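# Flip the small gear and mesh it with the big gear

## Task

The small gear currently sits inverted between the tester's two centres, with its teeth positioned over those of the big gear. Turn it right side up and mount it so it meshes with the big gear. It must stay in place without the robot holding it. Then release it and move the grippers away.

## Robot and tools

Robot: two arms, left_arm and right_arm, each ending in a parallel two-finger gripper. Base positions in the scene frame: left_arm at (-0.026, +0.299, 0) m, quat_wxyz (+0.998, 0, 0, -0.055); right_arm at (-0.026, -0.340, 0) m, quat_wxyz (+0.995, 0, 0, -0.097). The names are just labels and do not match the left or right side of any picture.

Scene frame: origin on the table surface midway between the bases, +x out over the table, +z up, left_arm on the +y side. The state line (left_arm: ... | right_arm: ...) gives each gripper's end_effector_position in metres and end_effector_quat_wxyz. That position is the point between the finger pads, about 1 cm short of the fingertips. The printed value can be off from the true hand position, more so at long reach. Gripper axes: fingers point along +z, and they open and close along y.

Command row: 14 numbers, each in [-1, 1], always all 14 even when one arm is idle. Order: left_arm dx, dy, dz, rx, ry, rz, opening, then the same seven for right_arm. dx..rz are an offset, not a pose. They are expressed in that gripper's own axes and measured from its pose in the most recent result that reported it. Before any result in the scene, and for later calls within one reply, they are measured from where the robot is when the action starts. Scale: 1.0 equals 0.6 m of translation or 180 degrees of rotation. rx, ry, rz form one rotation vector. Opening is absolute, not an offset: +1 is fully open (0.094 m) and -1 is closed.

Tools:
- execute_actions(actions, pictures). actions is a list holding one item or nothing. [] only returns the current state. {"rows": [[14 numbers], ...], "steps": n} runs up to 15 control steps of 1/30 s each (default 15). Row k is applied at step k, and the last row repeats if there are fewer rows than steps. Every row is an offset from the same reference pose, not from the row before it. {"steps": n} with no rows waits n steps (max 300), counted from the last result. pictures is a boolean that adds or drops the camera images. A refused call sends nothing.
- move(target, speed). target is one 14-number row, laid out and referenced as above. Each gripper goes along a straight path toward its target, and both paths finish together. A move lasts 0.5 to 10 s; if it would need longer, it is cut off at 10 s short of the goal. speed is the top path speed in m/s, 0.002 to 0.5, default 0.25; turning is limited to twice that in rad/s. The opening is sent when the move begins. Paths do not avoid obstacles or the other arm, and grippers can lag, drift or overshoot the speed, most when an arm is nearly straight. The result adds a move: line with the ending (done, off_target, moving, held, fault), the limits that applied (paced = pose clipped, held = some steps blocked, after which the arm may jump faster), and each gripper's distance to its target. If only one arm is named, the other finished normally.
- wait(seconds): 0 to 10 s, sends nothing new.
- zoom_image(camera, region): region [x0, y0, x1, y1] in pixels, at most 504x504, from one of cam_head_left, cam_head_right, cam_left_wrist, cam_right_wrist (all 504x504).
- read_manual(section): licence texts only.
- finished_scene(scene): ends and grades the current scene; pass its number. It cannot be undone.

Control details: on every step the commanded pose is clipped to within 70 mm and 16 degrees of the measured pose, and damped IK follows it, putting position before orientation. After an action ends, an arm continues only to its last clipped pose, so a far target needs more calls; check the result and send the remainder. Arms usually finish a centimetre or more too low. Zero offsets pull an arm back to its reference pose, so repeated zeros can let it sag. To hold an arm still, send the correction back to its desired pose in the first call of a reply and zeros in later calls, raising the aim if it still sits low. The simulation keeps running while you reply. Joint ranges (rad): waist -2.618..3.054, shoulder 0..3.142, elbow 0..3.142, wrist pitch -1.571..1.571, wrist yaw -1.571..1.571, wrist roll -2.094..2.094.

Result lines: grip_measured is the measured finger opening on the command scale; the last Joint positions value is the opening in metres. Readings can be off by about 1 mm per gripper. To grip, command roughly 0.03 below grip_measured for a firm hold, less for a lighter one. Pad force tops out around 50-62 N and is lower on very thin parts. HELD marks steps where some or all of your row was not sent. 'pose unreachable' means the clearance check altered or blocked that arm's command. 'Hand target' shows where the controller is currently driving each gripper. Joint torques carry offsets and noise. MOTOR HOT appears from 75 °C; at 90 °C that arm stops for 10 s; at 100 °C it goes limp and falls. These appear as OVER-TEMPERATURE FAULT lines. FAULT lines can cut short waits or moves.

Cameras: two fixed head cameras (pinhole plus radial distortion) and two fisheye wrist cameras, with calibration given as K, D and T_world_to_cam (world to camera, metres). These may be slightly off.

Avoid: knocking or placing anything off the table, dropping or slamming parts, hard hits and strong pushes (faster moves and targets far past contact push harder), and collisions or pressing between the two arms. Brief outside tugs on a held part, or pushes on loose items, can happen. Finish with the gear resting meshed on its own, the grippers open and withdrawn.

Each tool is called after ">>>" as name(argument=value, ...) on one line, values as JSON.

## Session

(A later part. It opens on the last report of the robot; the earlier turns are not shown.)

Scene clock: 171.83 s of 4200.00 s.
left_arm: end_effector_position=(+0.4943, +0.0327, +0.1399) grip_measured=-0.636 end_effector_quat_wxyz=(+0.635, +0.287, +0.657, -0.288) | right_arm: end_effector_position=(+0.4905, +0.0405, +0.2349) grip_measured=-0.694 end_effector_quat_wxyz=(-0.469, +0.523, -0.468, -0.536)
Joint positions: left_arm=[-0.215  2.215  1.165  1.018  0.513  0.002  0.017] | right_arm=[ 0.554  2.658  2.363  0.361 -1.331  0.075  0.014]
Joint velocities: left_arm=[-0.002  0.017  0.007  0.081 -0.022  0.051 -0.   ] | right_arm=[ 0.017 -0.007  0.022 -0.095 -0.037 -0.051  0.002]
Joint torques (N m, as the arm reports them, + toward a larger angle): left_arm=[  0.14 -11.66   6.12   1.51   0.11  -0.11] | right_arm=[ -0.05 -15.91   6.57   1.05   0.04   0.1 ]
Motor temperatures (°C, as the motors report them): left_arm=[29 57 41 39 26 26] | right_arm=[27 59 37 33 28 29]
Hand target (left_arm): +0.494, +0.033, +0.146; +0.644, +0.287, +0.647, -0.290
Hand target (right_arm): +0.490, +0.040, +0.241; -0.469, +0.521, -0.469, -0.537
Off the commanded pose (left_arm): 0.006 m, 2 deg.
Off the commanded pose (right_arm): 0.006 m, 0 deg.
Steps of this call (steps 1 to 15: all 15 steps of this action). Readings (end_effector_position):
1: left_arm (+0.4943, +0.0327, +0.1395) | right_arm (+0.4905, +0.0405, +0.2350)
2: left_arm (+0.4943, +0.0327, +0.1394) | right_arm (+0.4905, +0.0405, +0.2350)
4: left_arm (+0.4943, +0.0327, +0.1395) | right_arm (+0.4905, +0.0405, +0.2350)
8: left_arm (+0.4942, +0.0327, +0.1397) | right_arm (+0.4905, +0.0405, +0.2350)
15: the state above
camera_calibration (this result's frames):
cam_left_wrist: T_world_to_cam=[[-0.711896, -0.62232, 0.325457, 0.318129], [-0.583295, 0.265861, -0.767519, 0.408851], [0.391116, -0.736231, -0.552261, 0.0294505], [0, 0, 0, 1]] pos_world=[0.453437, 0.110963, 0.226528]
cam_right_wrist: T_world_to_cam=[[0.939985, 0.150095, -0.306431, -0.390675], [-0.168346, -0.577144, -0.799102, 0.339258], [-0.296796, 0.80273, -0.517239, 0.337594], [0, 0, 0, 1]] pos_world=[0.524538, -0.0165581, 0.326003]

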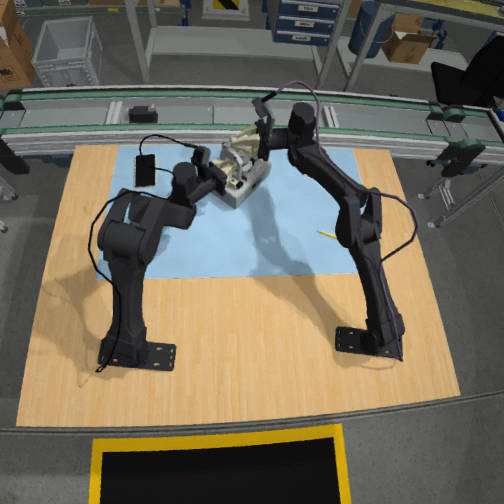

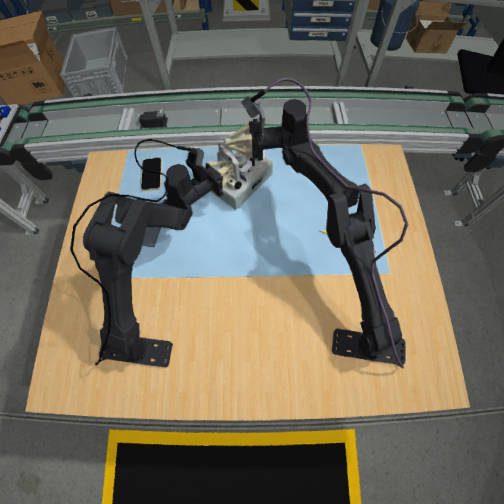

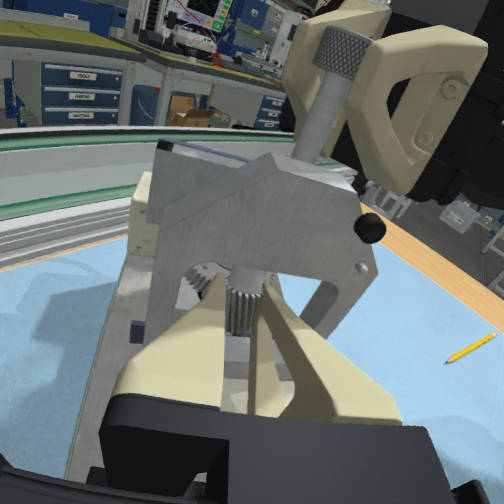

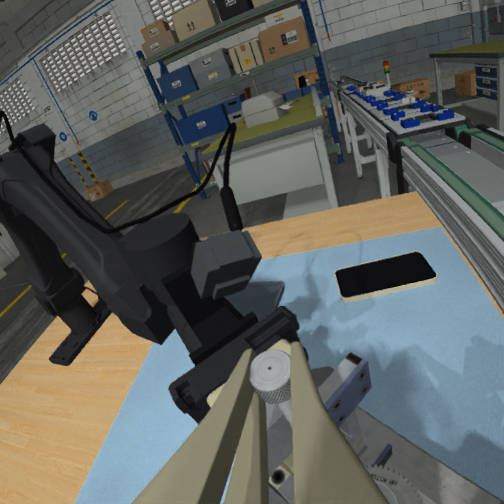

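>>> execute_actions(actions=[{"rows":[[-0.01,0,0,0,0,0,-0.635,-0.02,0,0,0,0,0,-0.3]]}], pictures=false)

>>> execute_actions(actions=[{"rows":[[-0.018,0,0,0,0,0,-0.45,-0.02,0,0,0,0,0,-0.3]]}], pictures=false)

>>> move(target=[-0.03,0,-0.17,0,0,0,-0.45,-0.05,0.02,-0.17,0,0,0,-0.3], speed=0.08)

>>> zoom_image(camera="cam_right_wrist", region=[200,240,400,440])

Scene clock: 182.00 s of 4200.00 s.
left_arm: end_effector_position=(+0.4945, +0.0329, +0.1392) grip_measured=-0.627 end_effector_quat_wxyz=(+0.634, +0.286, +0.658, -0.288) | right_arm: end_effector_position=(+0.4905, +0.0405, +0.2334) grip_measured=-0.302 end_effector_quat_wxyz=(-0.465, +0.520, -0.473, -0.539)
Joint positions: left_arm=[-0.215  2.215  1.165  1.015  0.512  0.001  0.018] | right_arm=[ 0.554  2.658  2.363  0.348 -1.332  0.078  0.033]
Joint velocities: left_arm=[ 0.002 -0.002  0.022  0.007 -0.007 -0.051  0.001] | right_arm=[ 0.012 -0.027 -0.002  0.022  0.051 -0.066  0.001]
Joint torques (N m, as the arm reports them, + toward a larger angle): left_arm=[  0.04 -12.85   6.83   1.03   0.08   0.  ] | right_arm=[ -0.06 -16.21   7.63   0.99   0.03   0.03]
Motor temperatures (°C, as the motors report them): left_arm=[29 57 40 40 26 26] | right_arm=[27 59 37 33 28 29]
Hand target (left_arm): +0.494, +0.033, +0.146; +0.635, +0.287, +0.657, -0.288
Hand target (right_arm): +0.490, +0.040, +0.247; -0.470, +0.522, -0.468, -0.536
Off the commanded pose (left_arm): 0.007 m, 0 deg.
Off the commanded pose (right_arm): 0.013 m, 1 deg.
Steps of this call (steps 1 to 90: nothing new was sent; then 6.67 s passed at rest; steps 91 to 105: all 15 steps of this action). Readings (end_effector_position):
91: left_arm (+0.4943, +0.0327, +0.1394) | right_arm (+0.4904, +0.0405, +0.2347)
92: left_arm (+0.4944, +0.0328, +0.1392) | right_arm (+0.4904, +0.0405, +0.2345)
94: left_arm (+0.4945, +0.0329, +0.1392) | right_arm (+0.4904, +0.0405, +0.2343)
98: left_arm (+0.4945, +0.0329, +0.1392) | right_arm (+0.4904, +0.0405, +0.2338)
105: the state above

Scene clock: 182.50 s of 4200.00 s.
left_arm: end_effector_position=(+0.4955, +0.0352, +0.1388) grip_measured=-0.452 end_effector_quat_wxyz=(+0.631, +0.284, +0.663, -0.286) | right_arm: end_effector_position=(+0.4905, +0.0406, +0.2319) grip_measured=-0.302 end_effector_quat_wxyz=(-0.459, +0.517, -0.478, -0.542)
Joint positions: left_arm=[-0.212  2.208  1.165  0.997  0.508  0.001  0.026] | right_arm=[ 0.554  2.658  2.363  0.334 -1.332  0.081  0.033]
Joint velocities: left_arm=[-0.012  0.002  0.012  0.022  0.007 -0.037 -0.   ] | right_arm=[ 0.012 -0.002 -0.007 -0.037  0.066 -0.051  0.   ]
Joint torques (N m, as the arm reports them, + toward a larger angle): left_arm=[ -0.45 -13.43   7.43   1.06   0.06   0.06] | right_arm=[ -0.1  -16.11   7.79   1.04   0.02   0.03]
Motor temperatures (°C, as the motors report them): left_arm=[29 58 39 40 26 26] | right_arm=[27 59 38 33 28 29]
Hand target (left_arm): +0.495, +0.033, +0.150; +0.634, +0.286, +0.658, -0.288
Hand target (right_arm): +0.490, +0.040, +0.245; -0.465, +0.519, -0.472, -0.539
Off the commanded pose (left_arm): 0.011 m, 1 deg.
Off the commanded pose (right_arm): 0.014 m, 1 deg.
Steps of this call (steps 1 to 15: all 15 steps of this action). Readings (end_effector_position):
1: left_arm (+0.4945, +0.0329, +0.1395) | right_arm (+0.4905, +0.0405, +0.2333)
2: left_arm (+0.4944, +0.0329, +0.1387) | right_arm (+0.4905, +0.0406, +0.2331)
4: left_arm (+0.4957, +0.0351, +0.1387) | right_arm (+0.4905, +0.0406, +0.2328)
8: left_arm (+0.4955, +0.0351, +0.1388) | right_arm (+0.4905, +0.0406, +0.2323)
15: the state above

Scene clock: 184.47 s of 4200.00 s.
left_arm: end_effector_position=(+0.4310, +0.1075, +0.1527) grip_measured=-0.452 end_effector_quat_wxyz=(+0.623, +0.277, +0.673, -0.287) | right_arm: end_effector_position=(+0.4987, -0.0601, +0.2514) grip_measured=-0.302 end_effector_quat_wxyz=(-0.456, +0.512, -0.486, -0.543)
Joint positions: left_arm=[-0.075  1.933  0.797  1.063  0.636  0.003  0.026] | right_arm=[ 0.379  2.515  2.17   0.397 -1.498  0.112  0.033]
Joint velocities: left_arm=[-0.007 -0.012 -0.012  0.095  0.081  0.037  0.001] | right_arm=[-0.017 -0.002 -0.042  0.037  0.022  0.066 -0.001]
Joint torques (N m, as the arm reports them, + toward a larger angle): left_arm=[  0.35 -11.01   5.11   1.23   0.14   0.08] | right_arm=[ -0.17 -17.14   4.46   1.16  -0.04   0.01]
Motor temperatures (°C, as the motors report them): left_arm=[29 58 39 40 26 26] | right_arm=[27 59 37 33 28 29]
Hand target (left_arm): +0.426, +0.109, +0.161; +0.631, +0.284, +0.663, -0.286
Hand target (right_arm): +0.494, -0.062, +0.261; -0.458, +0.518, -0.479, -0.541
Off the commanded pose (left_arm): 0.009 m, 2 deg.
Off the commanded pose (right_arm): 0.012 m, 1 deg.
move: off_target (right_arm)
camera_calibration (this result's frames):
cam_left_wrist: T_world_to_cam=[[-0.686345, -0.6368, 0.351306, 0.302086], [-0.619235, 0.258355, -0.741486, 0.374225], [0.381417, -0.726456, -0.571649, 0.122413], [0, 0, 0, 1]] pos_world=[0.392378, 0.184614, 0.241335]
cam_right_wrist: T_world_to_cam=[[0.925266, 0.136884, -0.35376, -0.359861], [-0.210896, -0.589543, -0.779719, 0.311374], [-0.315288, 0.796054, -0.516616, 0.437979], [0, 0, 0, 1]] pos_world=[0.536724, -0.115827, 0.341747]

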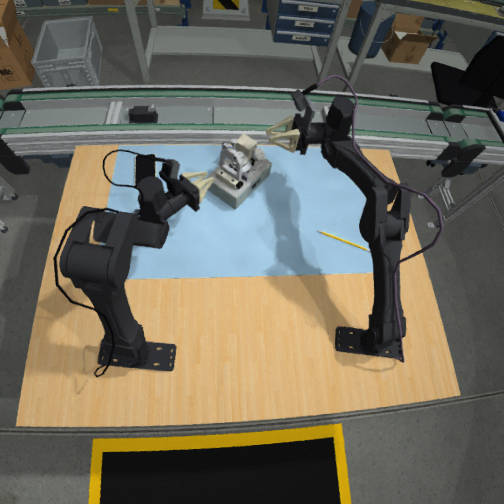

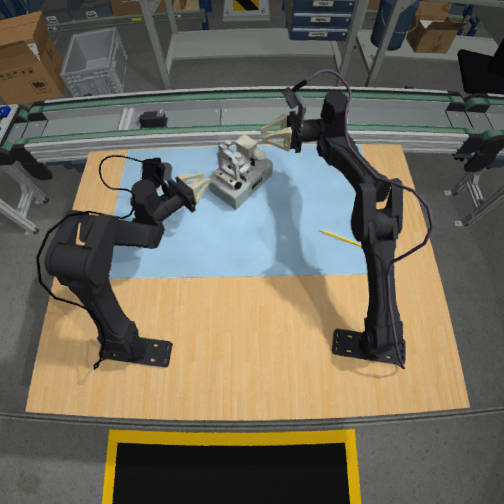

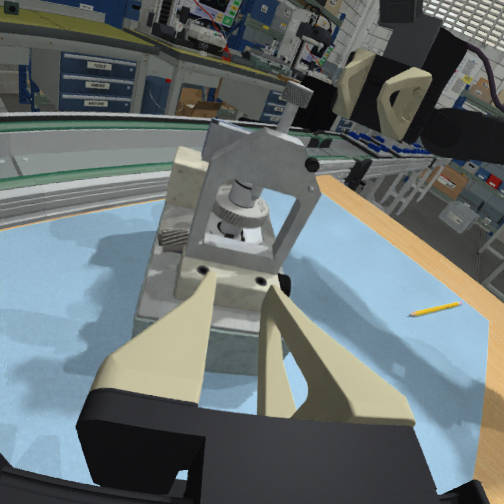

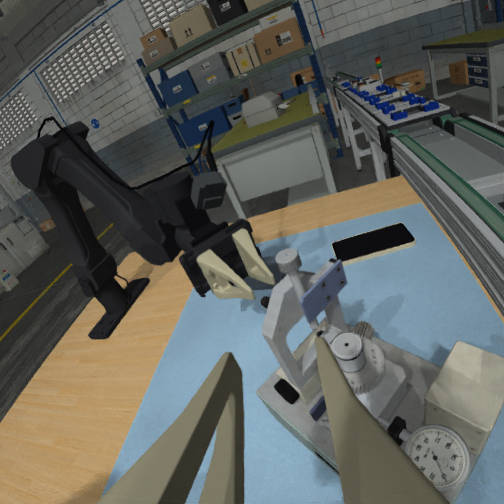

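Region (200, 240, 400, 440) of cam_right_wrist's 504x504 image, scaled by 2.520, with more detail than that image has.

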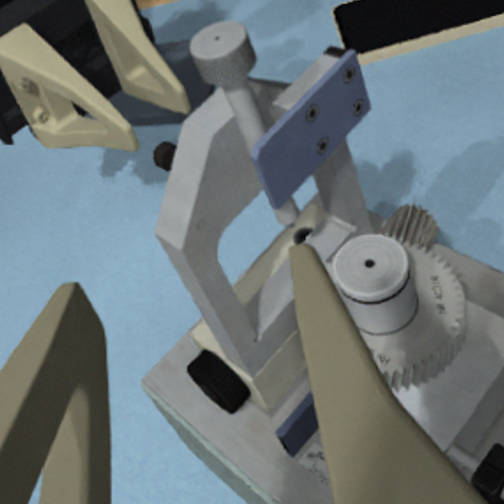

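>>> move(target=[-0.12,0.09,0,0,0,-0.5,-0.3,0,0,-0.1,0,0,0,-0.3], speed=0.4)

>>> move(target=[0,0.03,0.14,-0.36,0,0,-0.3,0,0,0,0,0,0,-0.3], speed=0.25)

Scene clock: 202.00 s of 4200.00 s.
left_arm: end_effector_position=(+0.4729, +0.1416, +0.1992) grip_measured=-0.302 end_effector_quat_wxyz=(+0.224, -0.298, +0.678, -0.634) | right_arm: end_effector_position=(+0.5106, -0.1154, +0.2417) grip_measured=-0.302 end_effector_quat_wxyz=(-0.462, +0.494, -0.506, -0.536)
Joint positions: left_arm=[ 0.032  1.885  1.037  0.718  0.735 -1.557  0.033] | right_arm=[ 0.278  2.493  2.105  0.402 -1.55   0.099  0.033]
Joint velocities: left_arm=[ 0.002  0.007 -0.007  0.007 -0.007  0.007 -0.002] | right_arm=[-0.017  0.002 -0.017 -0.007 -0.022 -0.007 -0.   ]
Joint torques (N m, as the arm reports them, + toward a larger angle): left_arm=[  0.77 -11.5    9.77   1.12   0.21   0.01] | right_arm=[ -0.54 -17.     4.24   1.09  -0.08  -0.13]
Motor temperatures (°C, as the motors report them): left_arm=[29 57 38 40 26 26] | right_arm=[27 60 37 33 28 29]
Hand target (left_arm): +0.475, +0.143, +0.222; +0.238, -0.280, +0.672, -0.643
Hand target (right_arm): +0.507, -0.119, +0.251; +0.468, -0.501, +0.499, +0.531
Off the commanded pose (left_arm): 0.023 m, 3 deg.
Off the commanded pose (right_arm): 0.012 m, 3 deg.
joint sent to its limit (right arm) — the command would take joint 5 (wrist yaw) past its lower limit, so that joint was sent only as far as its limit.
After step 90, 11.90 s passed at rest.
move: off_target (left_arm, right_arm)
camera_calibration (this result's frames):
cam_left_wrist: T_world_to_cam=[[0.324171, 0.211898, 0.921961, -0.375537], [-0.924628, -0.13501, 0.356138, 0.407281], [0.199939, -0.967921, 0.15216, 0.133655], [0, 0, 0, 1]] pos_world=[0.471599, 0.263929, 0.180845]
cam_right_wrist: T_world_to_cam=[[0.921897, 0.0886146, -0.377166, -0.364903], [-0.259314, -0.58216, -0.770614, 0.297095], [-0.287858, 0.808231, -0.513712, 0.467522], [0, 0, 0, 1]] pos_world=[0.548024, -0.172574, 0.331488]

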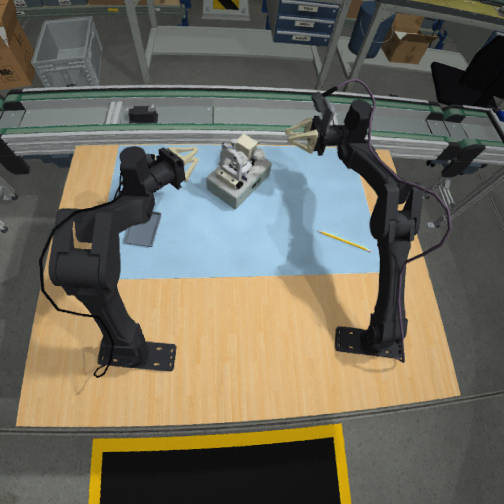

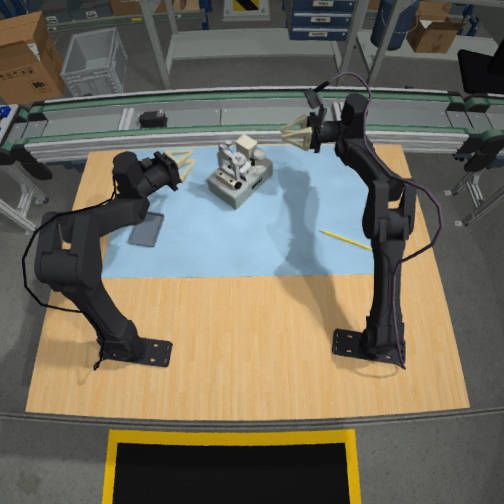

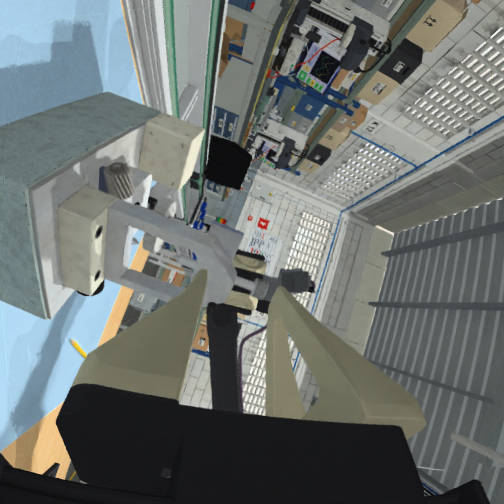

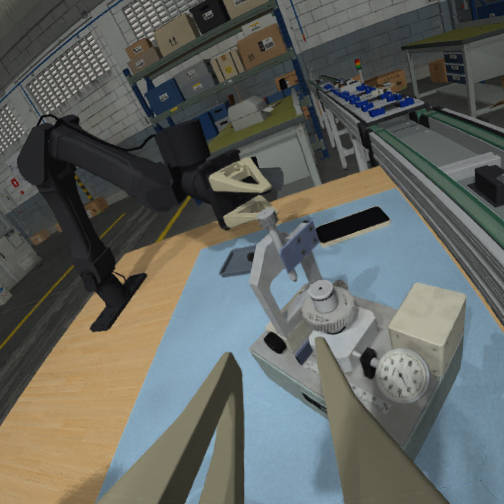

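Scene clock: 204.70 s of 4200.00 s.
left_arm: end_effector_position=(+0.5334, +0.0841, +0.1671) grip_measured=-0.302 end_effector_quat_wxyz=(+0.121, -0.384, +0.874, -0.273) | right_arm: end_effector_position=(+0.5106, -0.1154, +0.2417) grip_measured=-0.302 end_effector_quat_wxyz=(-0.462, +0.494, -0.506, -0.536)
Joint positions: left_arm=[-0.187  2.591  2.831 -1.251  0.246 -1.196  0.033] | right_arm=[ 0.278  2.493  2.105  0.402 -1.55   0.099  0.033]
Joint velocities: left_arm=[ 0.002 -0.002 -0.002 -0.037 -0.11  -0.007 -0.   ] | right_arm=[ 0.017  0.007 -0.007 -0.037  0.037 -0.022 -0.001]
Joint torques (N m, as the arm reports them, + toward a larger angle): left_arm=[ -0.92 -14.29   9.64   0.51  -0.02   0.  ] | right_arm=[ -0.03 -14.66   5.26   1.04   0.    -0.01]
Motor temperatures (°C, as the motors report them): left_arm=[29 57 39 40 26 26] | right_arm=[27 60 37 33 28 29]
Hand target (left_arm): +0.531, +0.081, +0.173; +0.128, -0.380, +0.875, -0.270
Hand target (right_arm): +0.511, -0.115, +0.242; +0.461, -0.494, +0.506, +0.536
Off the commanded pose (left_arm): 0.009 m, 16 deg.
Off the commanded pose (right_arm): 0.000 m, 0 deg.
elbow stopped short (left arm): the move would have taken joint 3 (elbow) straighter than the controller allows; a more bent joint 3 avoids this.
move: off_target (left_arm); limits=paced
camera_calibration (this result's frames):
cam_left_wrist: T_world_to_cam=[[0.77627, -0.289965, 0.559754, -0.49173], [-0.62166, -0.499458, 0.60339, 0.294594], [0.104612, -0.816371, -0.567975, 0.229157], [0, 0, 0, 1]] pos_world=[0.54088, 0.19163, 0.227648]
cam_right_wrist: T_world_to_cam=[[0.921897, 0.0886146, -0.377166, -0.364903], [-0.259314, -0.58216, -0.770614, 0.297095], [-0.287858, 0.808231, -0.513712, 0.467522], [0, 0, 0, 1]] pos_world=[0.548024, -0.172574, 0.331488]

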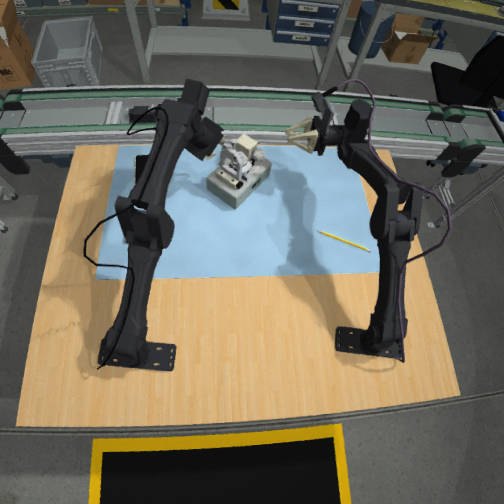

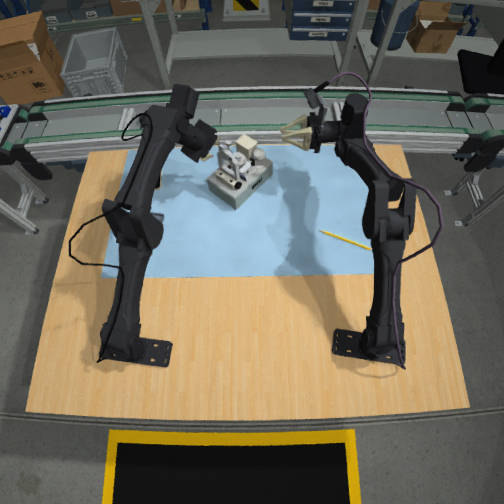

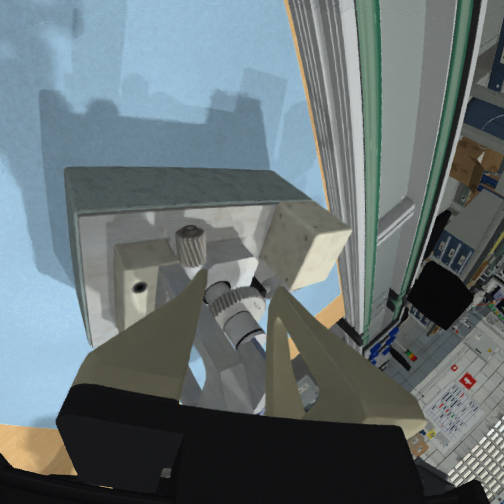

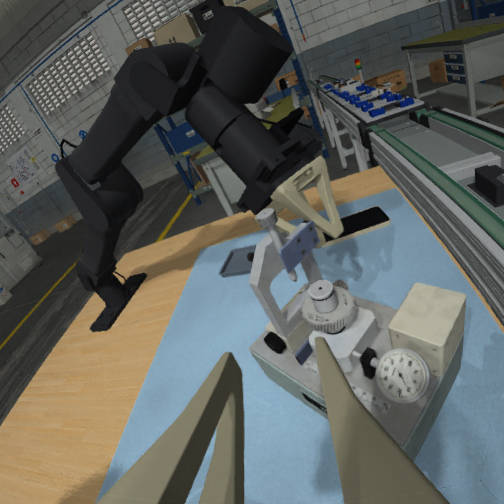

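>>> move(target=[0.012,0.036,0.06,0.03,0.06,0,-0.3,0,0,0,0,0,0,-0.3], speed=0.05)

Scene clock: 210.93 s of 4200.00 s.
left_arm: end_effector_position=(+0.5312, +0.0800, +0.1104) grip_measured=-0.302 end_effector_quat_wxyz=(+0.049, -0.363, +0.869, -0.333) | right_arm: end_effector_position=(+0.5106, -0.1154, +0.2417) grip_measured=-0.302 end_effector_quat_wxyz=(-0.462, +0.494, -0.506, -0.536)
Joint positions: left_arm=[-0.133  2.475  2.343 -0.913  0.465 -1.162  0.033] | right_arm=[ 0.278  2.493  2.105  0.402 -1.55   0.099  0.033]
Joint velocities: left_arm=[-0.017  0.007 -0.022  0.037 -0.022  0.007 -0.001] | right_arm=[-0.007 -0.032 -0.022  0.051  0.007 -0.037 -0.   ]
Joint torques (N m, as the arm reports them, + toward a larger angle): left_arm=[  0.19 -16.71   6.47   0.66   0.44   0.14] | right_arm=[ -0.03 -14.67   5.26   1.04   0.     0.  ]
Motor temperatures (°C, as the motors report them): left_arm=[29 60 39 39 26 26] | right_arm=[27 59 37 32 28 29]
Hand target (left_arm): +0.530, +0.078, +0.125; +0.056, -0.350, +0.868, -0.347
Hand target (right_arm): +0.511, -0.115, +0.242; +0.462, -0.494, +0.506, +0.536
Off the commanded pose (left_arm): 0.015 m, 2 deg.
Off the commanded pose (right_arm): 0.000 m, 0 deg.
After step 90, 0.83 s passed at rest.
move: off_target (left_arm)
camera_calibration (this result's frames):
cam_left_wrist: T_world_to_cam=[[0.78913, -0.269435, 0.551978, -0.467052], [-0.614216, -0.340884, 0.711714, 0.296803], [-0.00360028, -0.900668, -0.434493, 0.243402], [0, 0, 0, 1]] pos_world=[0.551742, 0.19456, 0.15232]
cam_right_wrist: T_world_to_cam=[[0.921897, 0.0886146, -0.377166, -0.364903], [-0.259314, -0.58216, -0.770614, 0.297095], [-0.287858, 0.808231, -0.513712, 0.467522], [0, 0, 0, 1]] pos_world=[0.548024, -0.172574, 0.331488]

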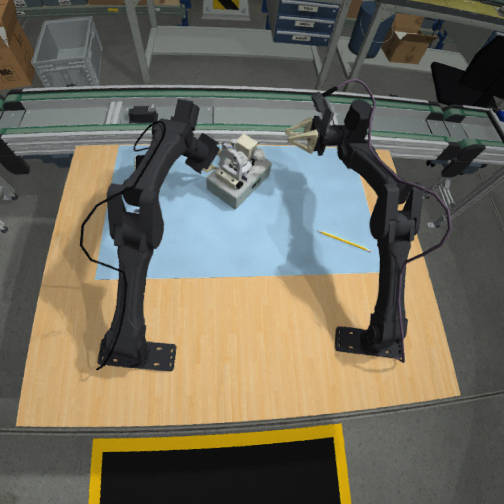

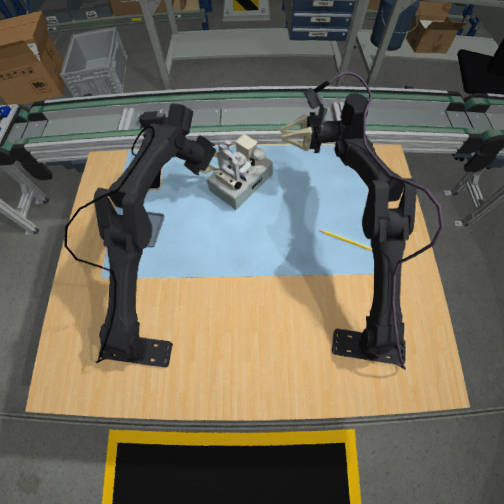

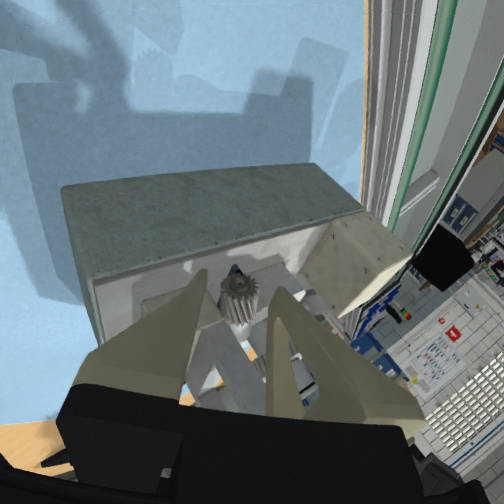

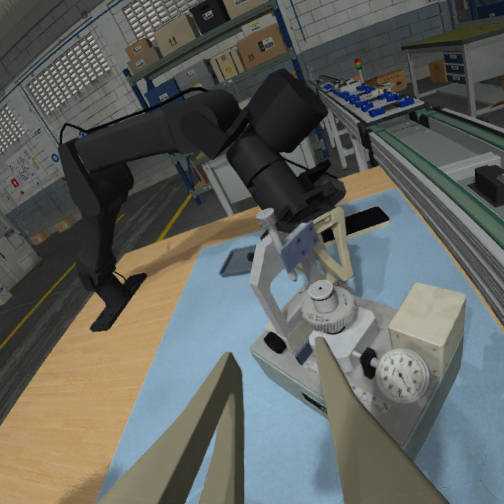

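>>> move(target=[0.022,-0.024,0.006,0,0,0,-0.3,0,0,0,0,0,0,-0.3], speed=0.02)

Scene clock: 215.77 s of 4200.00 s.
left_arm: end_effector_position=(+0.5332, +0.0779, +0.1055) grip_measured=-0.302 end_effector_quat_wxyz=(+0.046, -0.379, +0.866, -0.322) | right_arm: end_effector_position=(+0.5106, -0.1154, +0.2417) grip_measured=-0.302 end_effector_quat_wxyz=(-0.462, +0.494, -0.506, -0.536)
Joint positions: left_arm=[-0.143  2.509  2.399 -0.947  0.44  -1.195  0.033] | right_arm=[ 0.278  2.493  2.105  0.402 -1.55   0.099  0.033]
Joint velocities: left_arm=[ 0.002 -0.002  0.007 -0.081 -0.095  0.037 -0.   ] | right_arm=[ 0.002 -0.002  0.007 -0.007  0.066 -0.066  0.001]
Joint torques (N m, as the arm reports them, + toward a larger angle): left_arm=[ -2.74 -14.79  10.34   0.49   0.38   0.07] | right_arm=[ -0.04 -14.67   5.27   1.05   0.     0.  ]
Motor temperatures (°C, as the motors report them): left_arm=[29 62 39 39 26 26] | right_arm=[27 59 37 32 28 29]
Hand target (left_arm): +0.531, +0.062, +0.118; +0.049, -0.363, +0.869, -0.334
Hand target (right_arm): +0.511, -0.115, +0.242; +0.462, -0.494, +0.506, +0.536
Off the commanded pose (left_arm): 0.021 m, 2 deg.
Off the commanded pose (right_arm): 0.000 m, 0 deg.
After step 90, 0.63 s passed at rest.
move: off_target (left_arm)
camera_calibration (this result's frames):
cam_left_wrist: T_world_to_cam=[[0.809955, -0.253648, 0.528806, -0.476443], [-0.586375, -0.368213, 0.721515, 0.287034], [0.0117023, -0.894473, -0.446969, 0.232042], [0, 0, 0, 1]] pos_world=[0.551492, 0.192397, 0.148562]
cam_right_wrist: T_world_to_cam=[[0.921897, 0.0886146, -0.377166, -0.364903], [-0.259314, -0.58216, -0.770614, 0.297095], [-0.287858, 0.808231, -0.513712, 0.467522], [0, 0, 0, 1]] pos_world=[0.548024, -0.172574, 0.331488]

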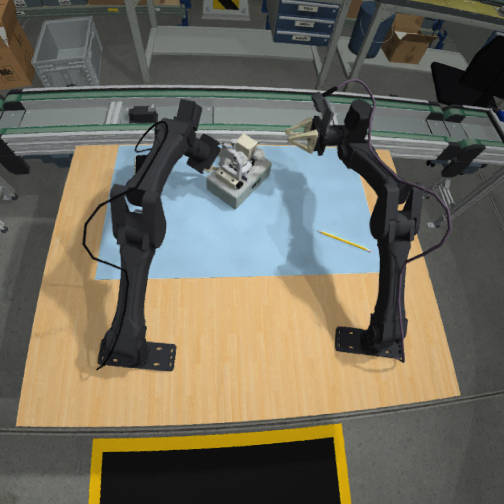

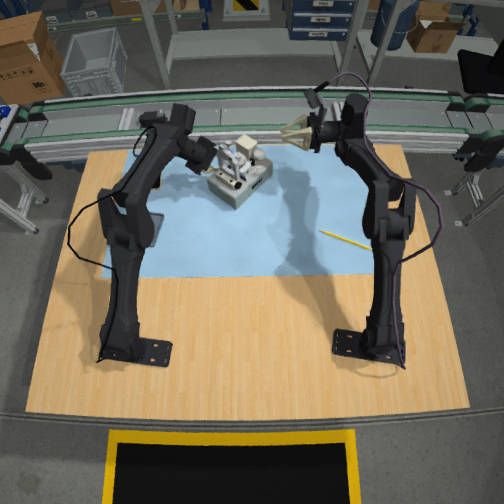

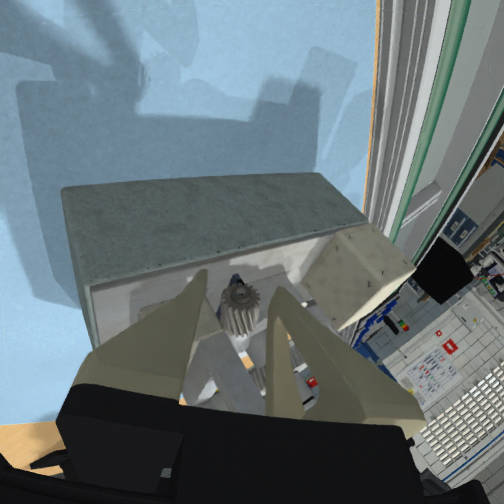

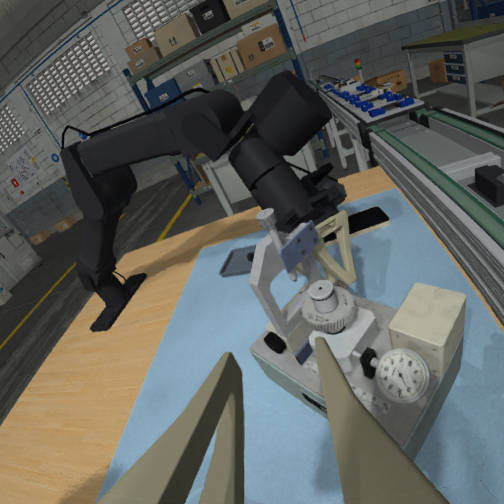

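Blocked by frame; lean more, then move in.

>>> move(target=[0,-0.016,-0.025,0.03,0.12,0,-0.3,0,0,0,0,0,0,-0.3], speed=0.05)

Scene clock: 223.03 s of 4200.00 s.
left_arm: end_effector_position=(+0.5304, +0.0805, +0.1108) grip_measured=-0.302 end_effector_quat_wxyz=(-0.083, -0.334, +0.834, -0.430) | right_arm: end_effector_position=(+0.5106, -0.1154, +0.2417) grip_measured=-0.302 end_effector_quat_wxyz=(-0.462, +0.494, -0.506, -0.536)
Joint positions: left_arm=[-0.044  2.777  2.829 -1.216  0.836 -1.097  0.033] | right_arm=[ 0.278  2.493  2.105  0.402 -1.55   0.099  0.033]
Joint velocities: left_arm=[ 0.002  0.007  0.017 -0.037  0.007  0.007  0.   ] | right_arm=[ 0.012 -0.012 -0.002  0.051  0.051  0.051  0.001]
Joint torques (N m, as the arm reports them, + toward a larger angle): left_arm=[  0.51 -15.5    9.73   0.42   0.69   0.11] | right_arm=[ -0.03 -14.67   5.27   1.05   0.     0.  ]
Motor temperatures (°C, as the motors report them): left_arm=[29 63 40 39 26 26] | right_arm=[27 58 37 32 28 29]
Hand target (left_arm): +0.534, +0.081, +0.124; -0.073, -0.321, +0.832, -0.446
Hand target (right_arm): +0.511, -0.115, +0.242; +0.462, -0.494, +0.506, +0.536
Off the commanded pose (left_arm): 0.013 m, 4 deg.
Off the commanded pose (right_arm): 0.000 m, 0 deg.
elbow stopped short (left arm): the move would have taken joint 3 (elbow) straighter than the controller allows; a more bent joint 3 avoids this.
After step 90, 0.10 s passed at rest.
move: off_target (left_arm)
camera_calibration (this result's frames):
cam_left_wrist: T_world_to_cam=[[0.832377, -0.217688, 0.509667, -0.488966], [-0.530025, -0.0439834, 0.84684, 0.212642], [-0.16193, -0.975027, -0.151991, 0.30262], [0, 0, 0, 1]] pos_world=[0.568713, 0.197973, 0.115131]
cam_right_wrist: T_world_to_cam=[[0.921897, 0.0886146, -0.377166, -0.364903], [-0.259314, -0.58216, -0.770614, 0.297095], [-0.287858, 0.808231, -0.513712, 0.467522], [0, 0, 0, 1]] pos_world=[0.548024, -0.172574, 0.331488]

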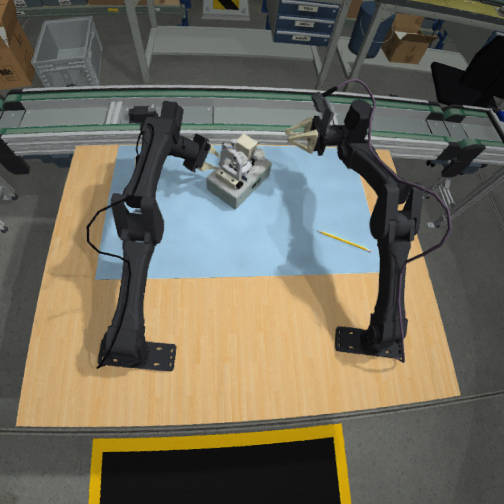

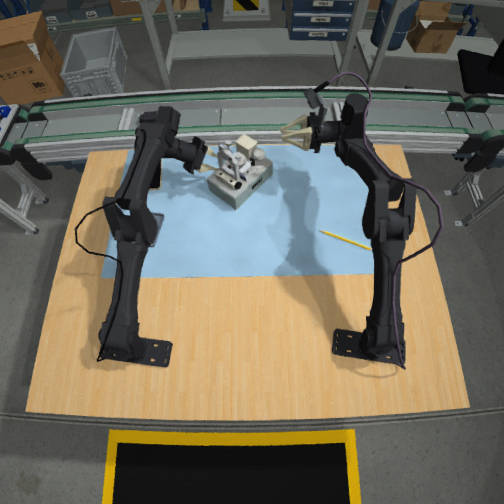

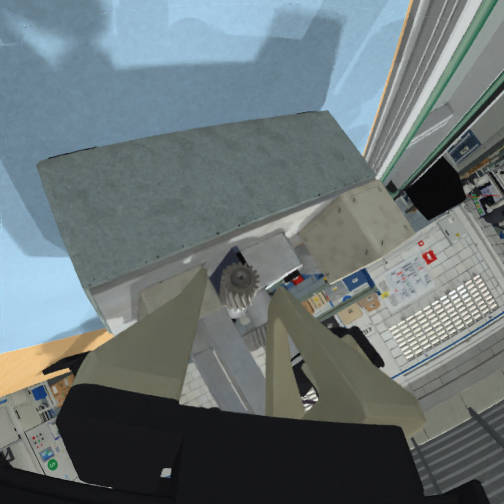

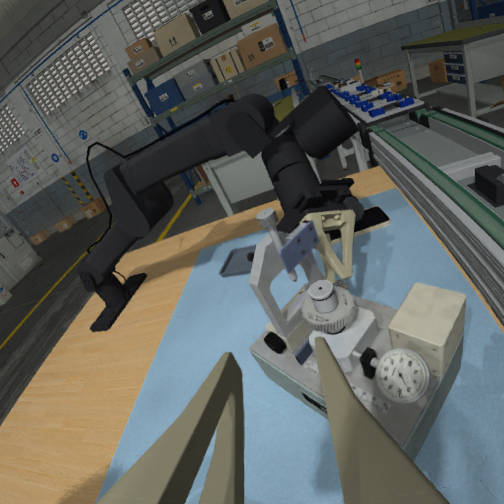

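>>> execute_actions(actions=[{"rows":[[0.021,-0.016,0.012,0.02,0,0,-0.3,0,0,0,0,0,0,-0.3]]}])

>>> execute_actions(actions=[{"rows":[[0.009,-0.014,-0.013,0,0,0,-0.7,0,0,0,0,0,0,-0.3]]}])

Scene clock: 229.77 s of 4200.00 s.
left_arm: end_effector_position=(+0.5278, +0.0728, +0.1047) grip_measured=-0.302 end_effector_quat_wxyz=(-0.089, -0.342, +0.827, -0.436) | right_arm: end_effector_position=(+0.5106, -0.1154, +0.2417) grip_measured=-0.302 end_effector_quat_wxyz=(-0.462, +0.494, -0.506, -0.536)
Joint positions: left_arm=[-0.056  2.667  2.573 -1.044  0.843 -1.147  0.033] | right_arm=[ 0.278  2.493  2.105  0.402 -1.55   0.099  0.033]
Joint velocities: left_arm=[-0.007 -0.398 -0.779  0.564 -0.022 -0.125  0.001] | right_arm=[ 0.007 -0.007 -0.017 -0.007 -0.095  0.081  0.   ]
Joint torques (N m, as the arm reports them, + toward a larger angle): left_arm=[ -1.14 -17.1    6.43   0.2    0.65  -0.03] | right_arm=[ -0.03 -14.67   5.27   1.05   0.    -0.01]
Motor temperatures (°C, as the motors report them): left_arm=[29 64 41 38 26 26] | right_arm=[27 58 37 32 28 29]
Hand target (left_arm): +0.527, +0.065, +0.118; -0.081, -0.332, +0.825, -0.450
Hand target (right_arm): +0.511, -0.115, +0.242; +0.462, -0.494, +0.506, +0.536
Off the commanded pose (left_arm): 0.016 m, 3 deg.
Off the commanded pose (right_arm): 0.000 m, 0 deg.
Steps of this call (steps 1 to 90: nothing new was sent; then 3.23 s passed at rest; steps 91 to 105: all 15 steps of this action). Readings (end_effector_position):
91: left_arm (+0.5302, +0.0794, +0.1107) | right_arm (+0.5106, -0.1154, +0.2417)
92: left_arm (+0.5307, +0.0786, +0.1101) | right_arm (+0.5106, -0.1154, +0.2417)
94: left_arm (+0.5303, +0.0756, +0.1073) | right_arm (+0.5106, -0.1154, +0.2417)
98: left_arm (+0.5290, +0.0722, +0.1054) | right_arm (+0.5106, -0.1154, +0.2417)
105: the state above
camera_calibration (this result's frames):
cam_left_wrist: T_world_to_cam=[[0.842022, -0.196065, 0.50255, -0.491278], [-0.51838, -0.0363104, 0.854379, 0.208667], [-0.149266, -0.979918, -0.13221, 0.285389], [0, 0, 0, 1]] pos_world=[0.564435, 0.190912, 0.106343]
cam_right_wrist: T_world_to_cam=[[0.921897, 0.0886146, -0.377166, -0.364903], [-0.259314, -0.58216, -0.770614, 0.297095], [-0.287858, 0.808231, -0.513712, 0.467522], [0, 0, 0, 1]] pos_world=[0.548024, -0.172574, 0.331488]

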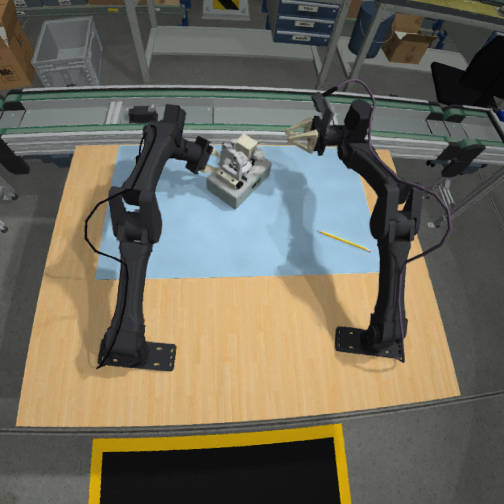

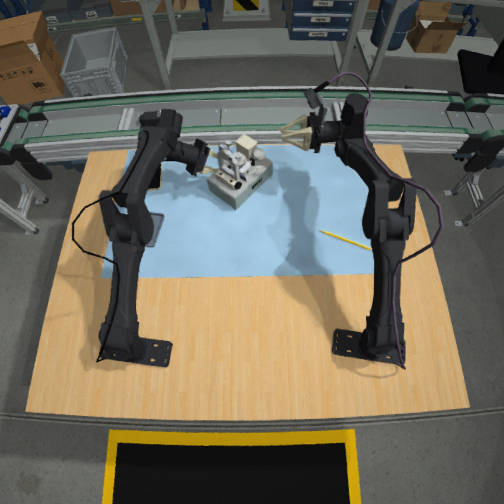

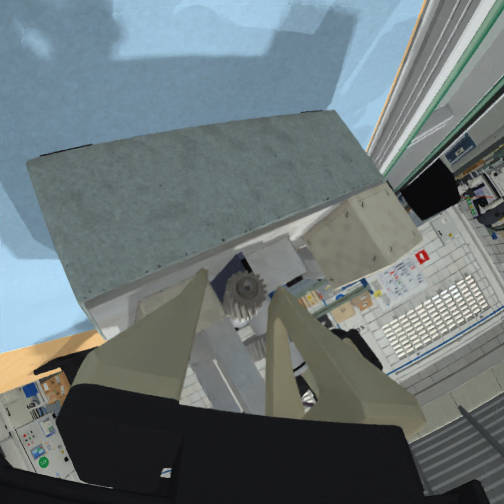

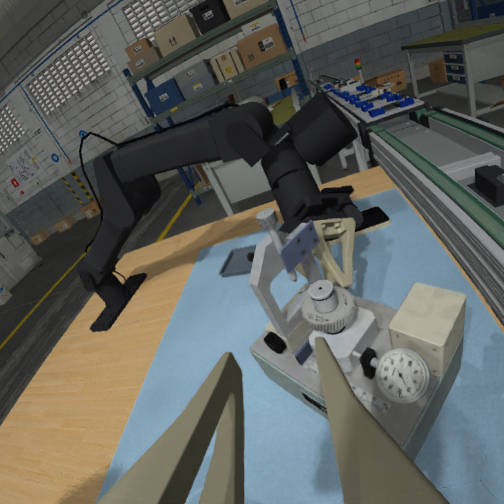

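Scene clock: 230.27 s of 4200.00 s.
left_arm: end_effector_position=(+0.5297, +0.0728, +0.1082) grip_measured=-0.647 end_effector_quat_wxyz=(-0.088, -0.346, +0.827, -0.435) | right_arm: end_effector_position=(+0.5106, -0.1154, +0.2417) grip_measured=-0.302 end_effector_quat_wxyz=(-0.462, +0.494, -0.506, -0.536)
Joint positions: left_arm=[-0.057  2.691  2.636 -1.08   0.837 -1.156  0.017] | right_arm=[ 0.278  2.493  2.105  0.402 -1.55   0.099  0.033]
Joint velocities: left_arm=[ 0.017  0.027  0.032  0.022  0.051 -0.066 -0.001] | right_arm=[ 0.002  0.007  0.002 -0.007 -0.037 -0.037  0.   ]
Joint torques (N m, as the arm reports them, + toward a larger angle): left_arm=[  0.03 -15.46   9.69   0.14   0.5    0.03] | right_arm=[ -0.03 -14.67   5.26   1.04   0.01  -0.01]
Motor temperatures (°C, as the motors report them): left_arm=[29 64 41 38 26 26] | right_arm=[27 58 37 32 28 29]
Hand target (left_arm): +0.528, +0.073, +0.117; -0.088, -0.342, +0.827, -0.437
Hand target (right_arm): +0.511, -0.115, +0.242; +0.462, -0.494, +0.506, +0.536
Off the commanded pose (left_arm): 0.009 m, 1 deg.
Off the commanded pose (right_arm): 0.000 m, 0 deg.
Steps of this call (steps 1 to 15: all 15 steps of this action). Readings (end_effector_position):
1: left_arm (+0.5274, +0.0734, +0.1053) | right_arm (+0.5106, -0.1154, +0.2417)
2: left_arm (+0.5298, +0.0727, +0.1082) | right_arm (+0.5106, -0.1154, +0.2417)
4: left_arm (+0.5298, +0.0728, +0.1081) | right_arm (+0.5106, -0.1154, +0.2417)
8: left_arm (+0.5298, +0.0727, +0.1082) | right_arm (+0.5106, -0.1154, +0.2417)
15: the state above
camera_calibration (this result's frames):
cam_left_wrist: T_world_to_cam=[[0.845443, -0.19145, 0.498572, -0.496412], [-0.514743, -0.0432639, 0.856252, 0.204982], [-0.142359, -0.980548, -0.135125, 0.282813], [0, 0, 0, 1]] pos_world=[0.565462, 0.191142, 0.110196]
cam_right_wrist: T_world_to_cam=[[0.921897, 0.0886146, -0.377166, -0.364903], [-0.259314, -0.58216, -0.770614, 0.297095], [-0.287858, 0.808231, -0.513712, 0.467522], [0, 0, 0, 1]] pos_world=[0.548024, -0.172574, 0.331488]

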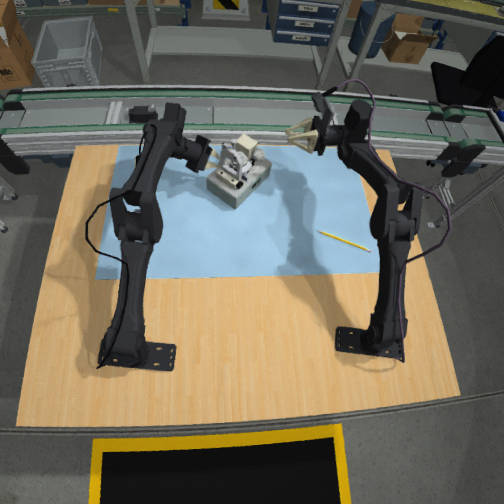

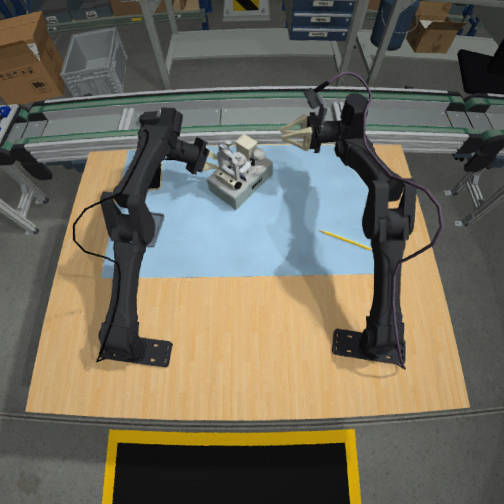

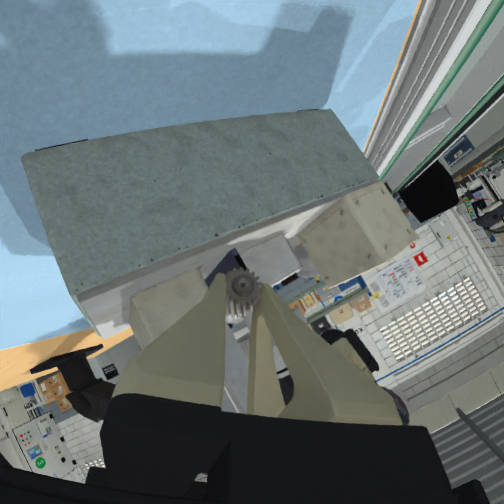

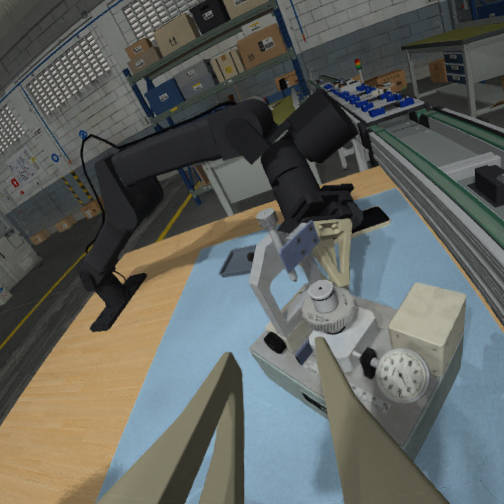

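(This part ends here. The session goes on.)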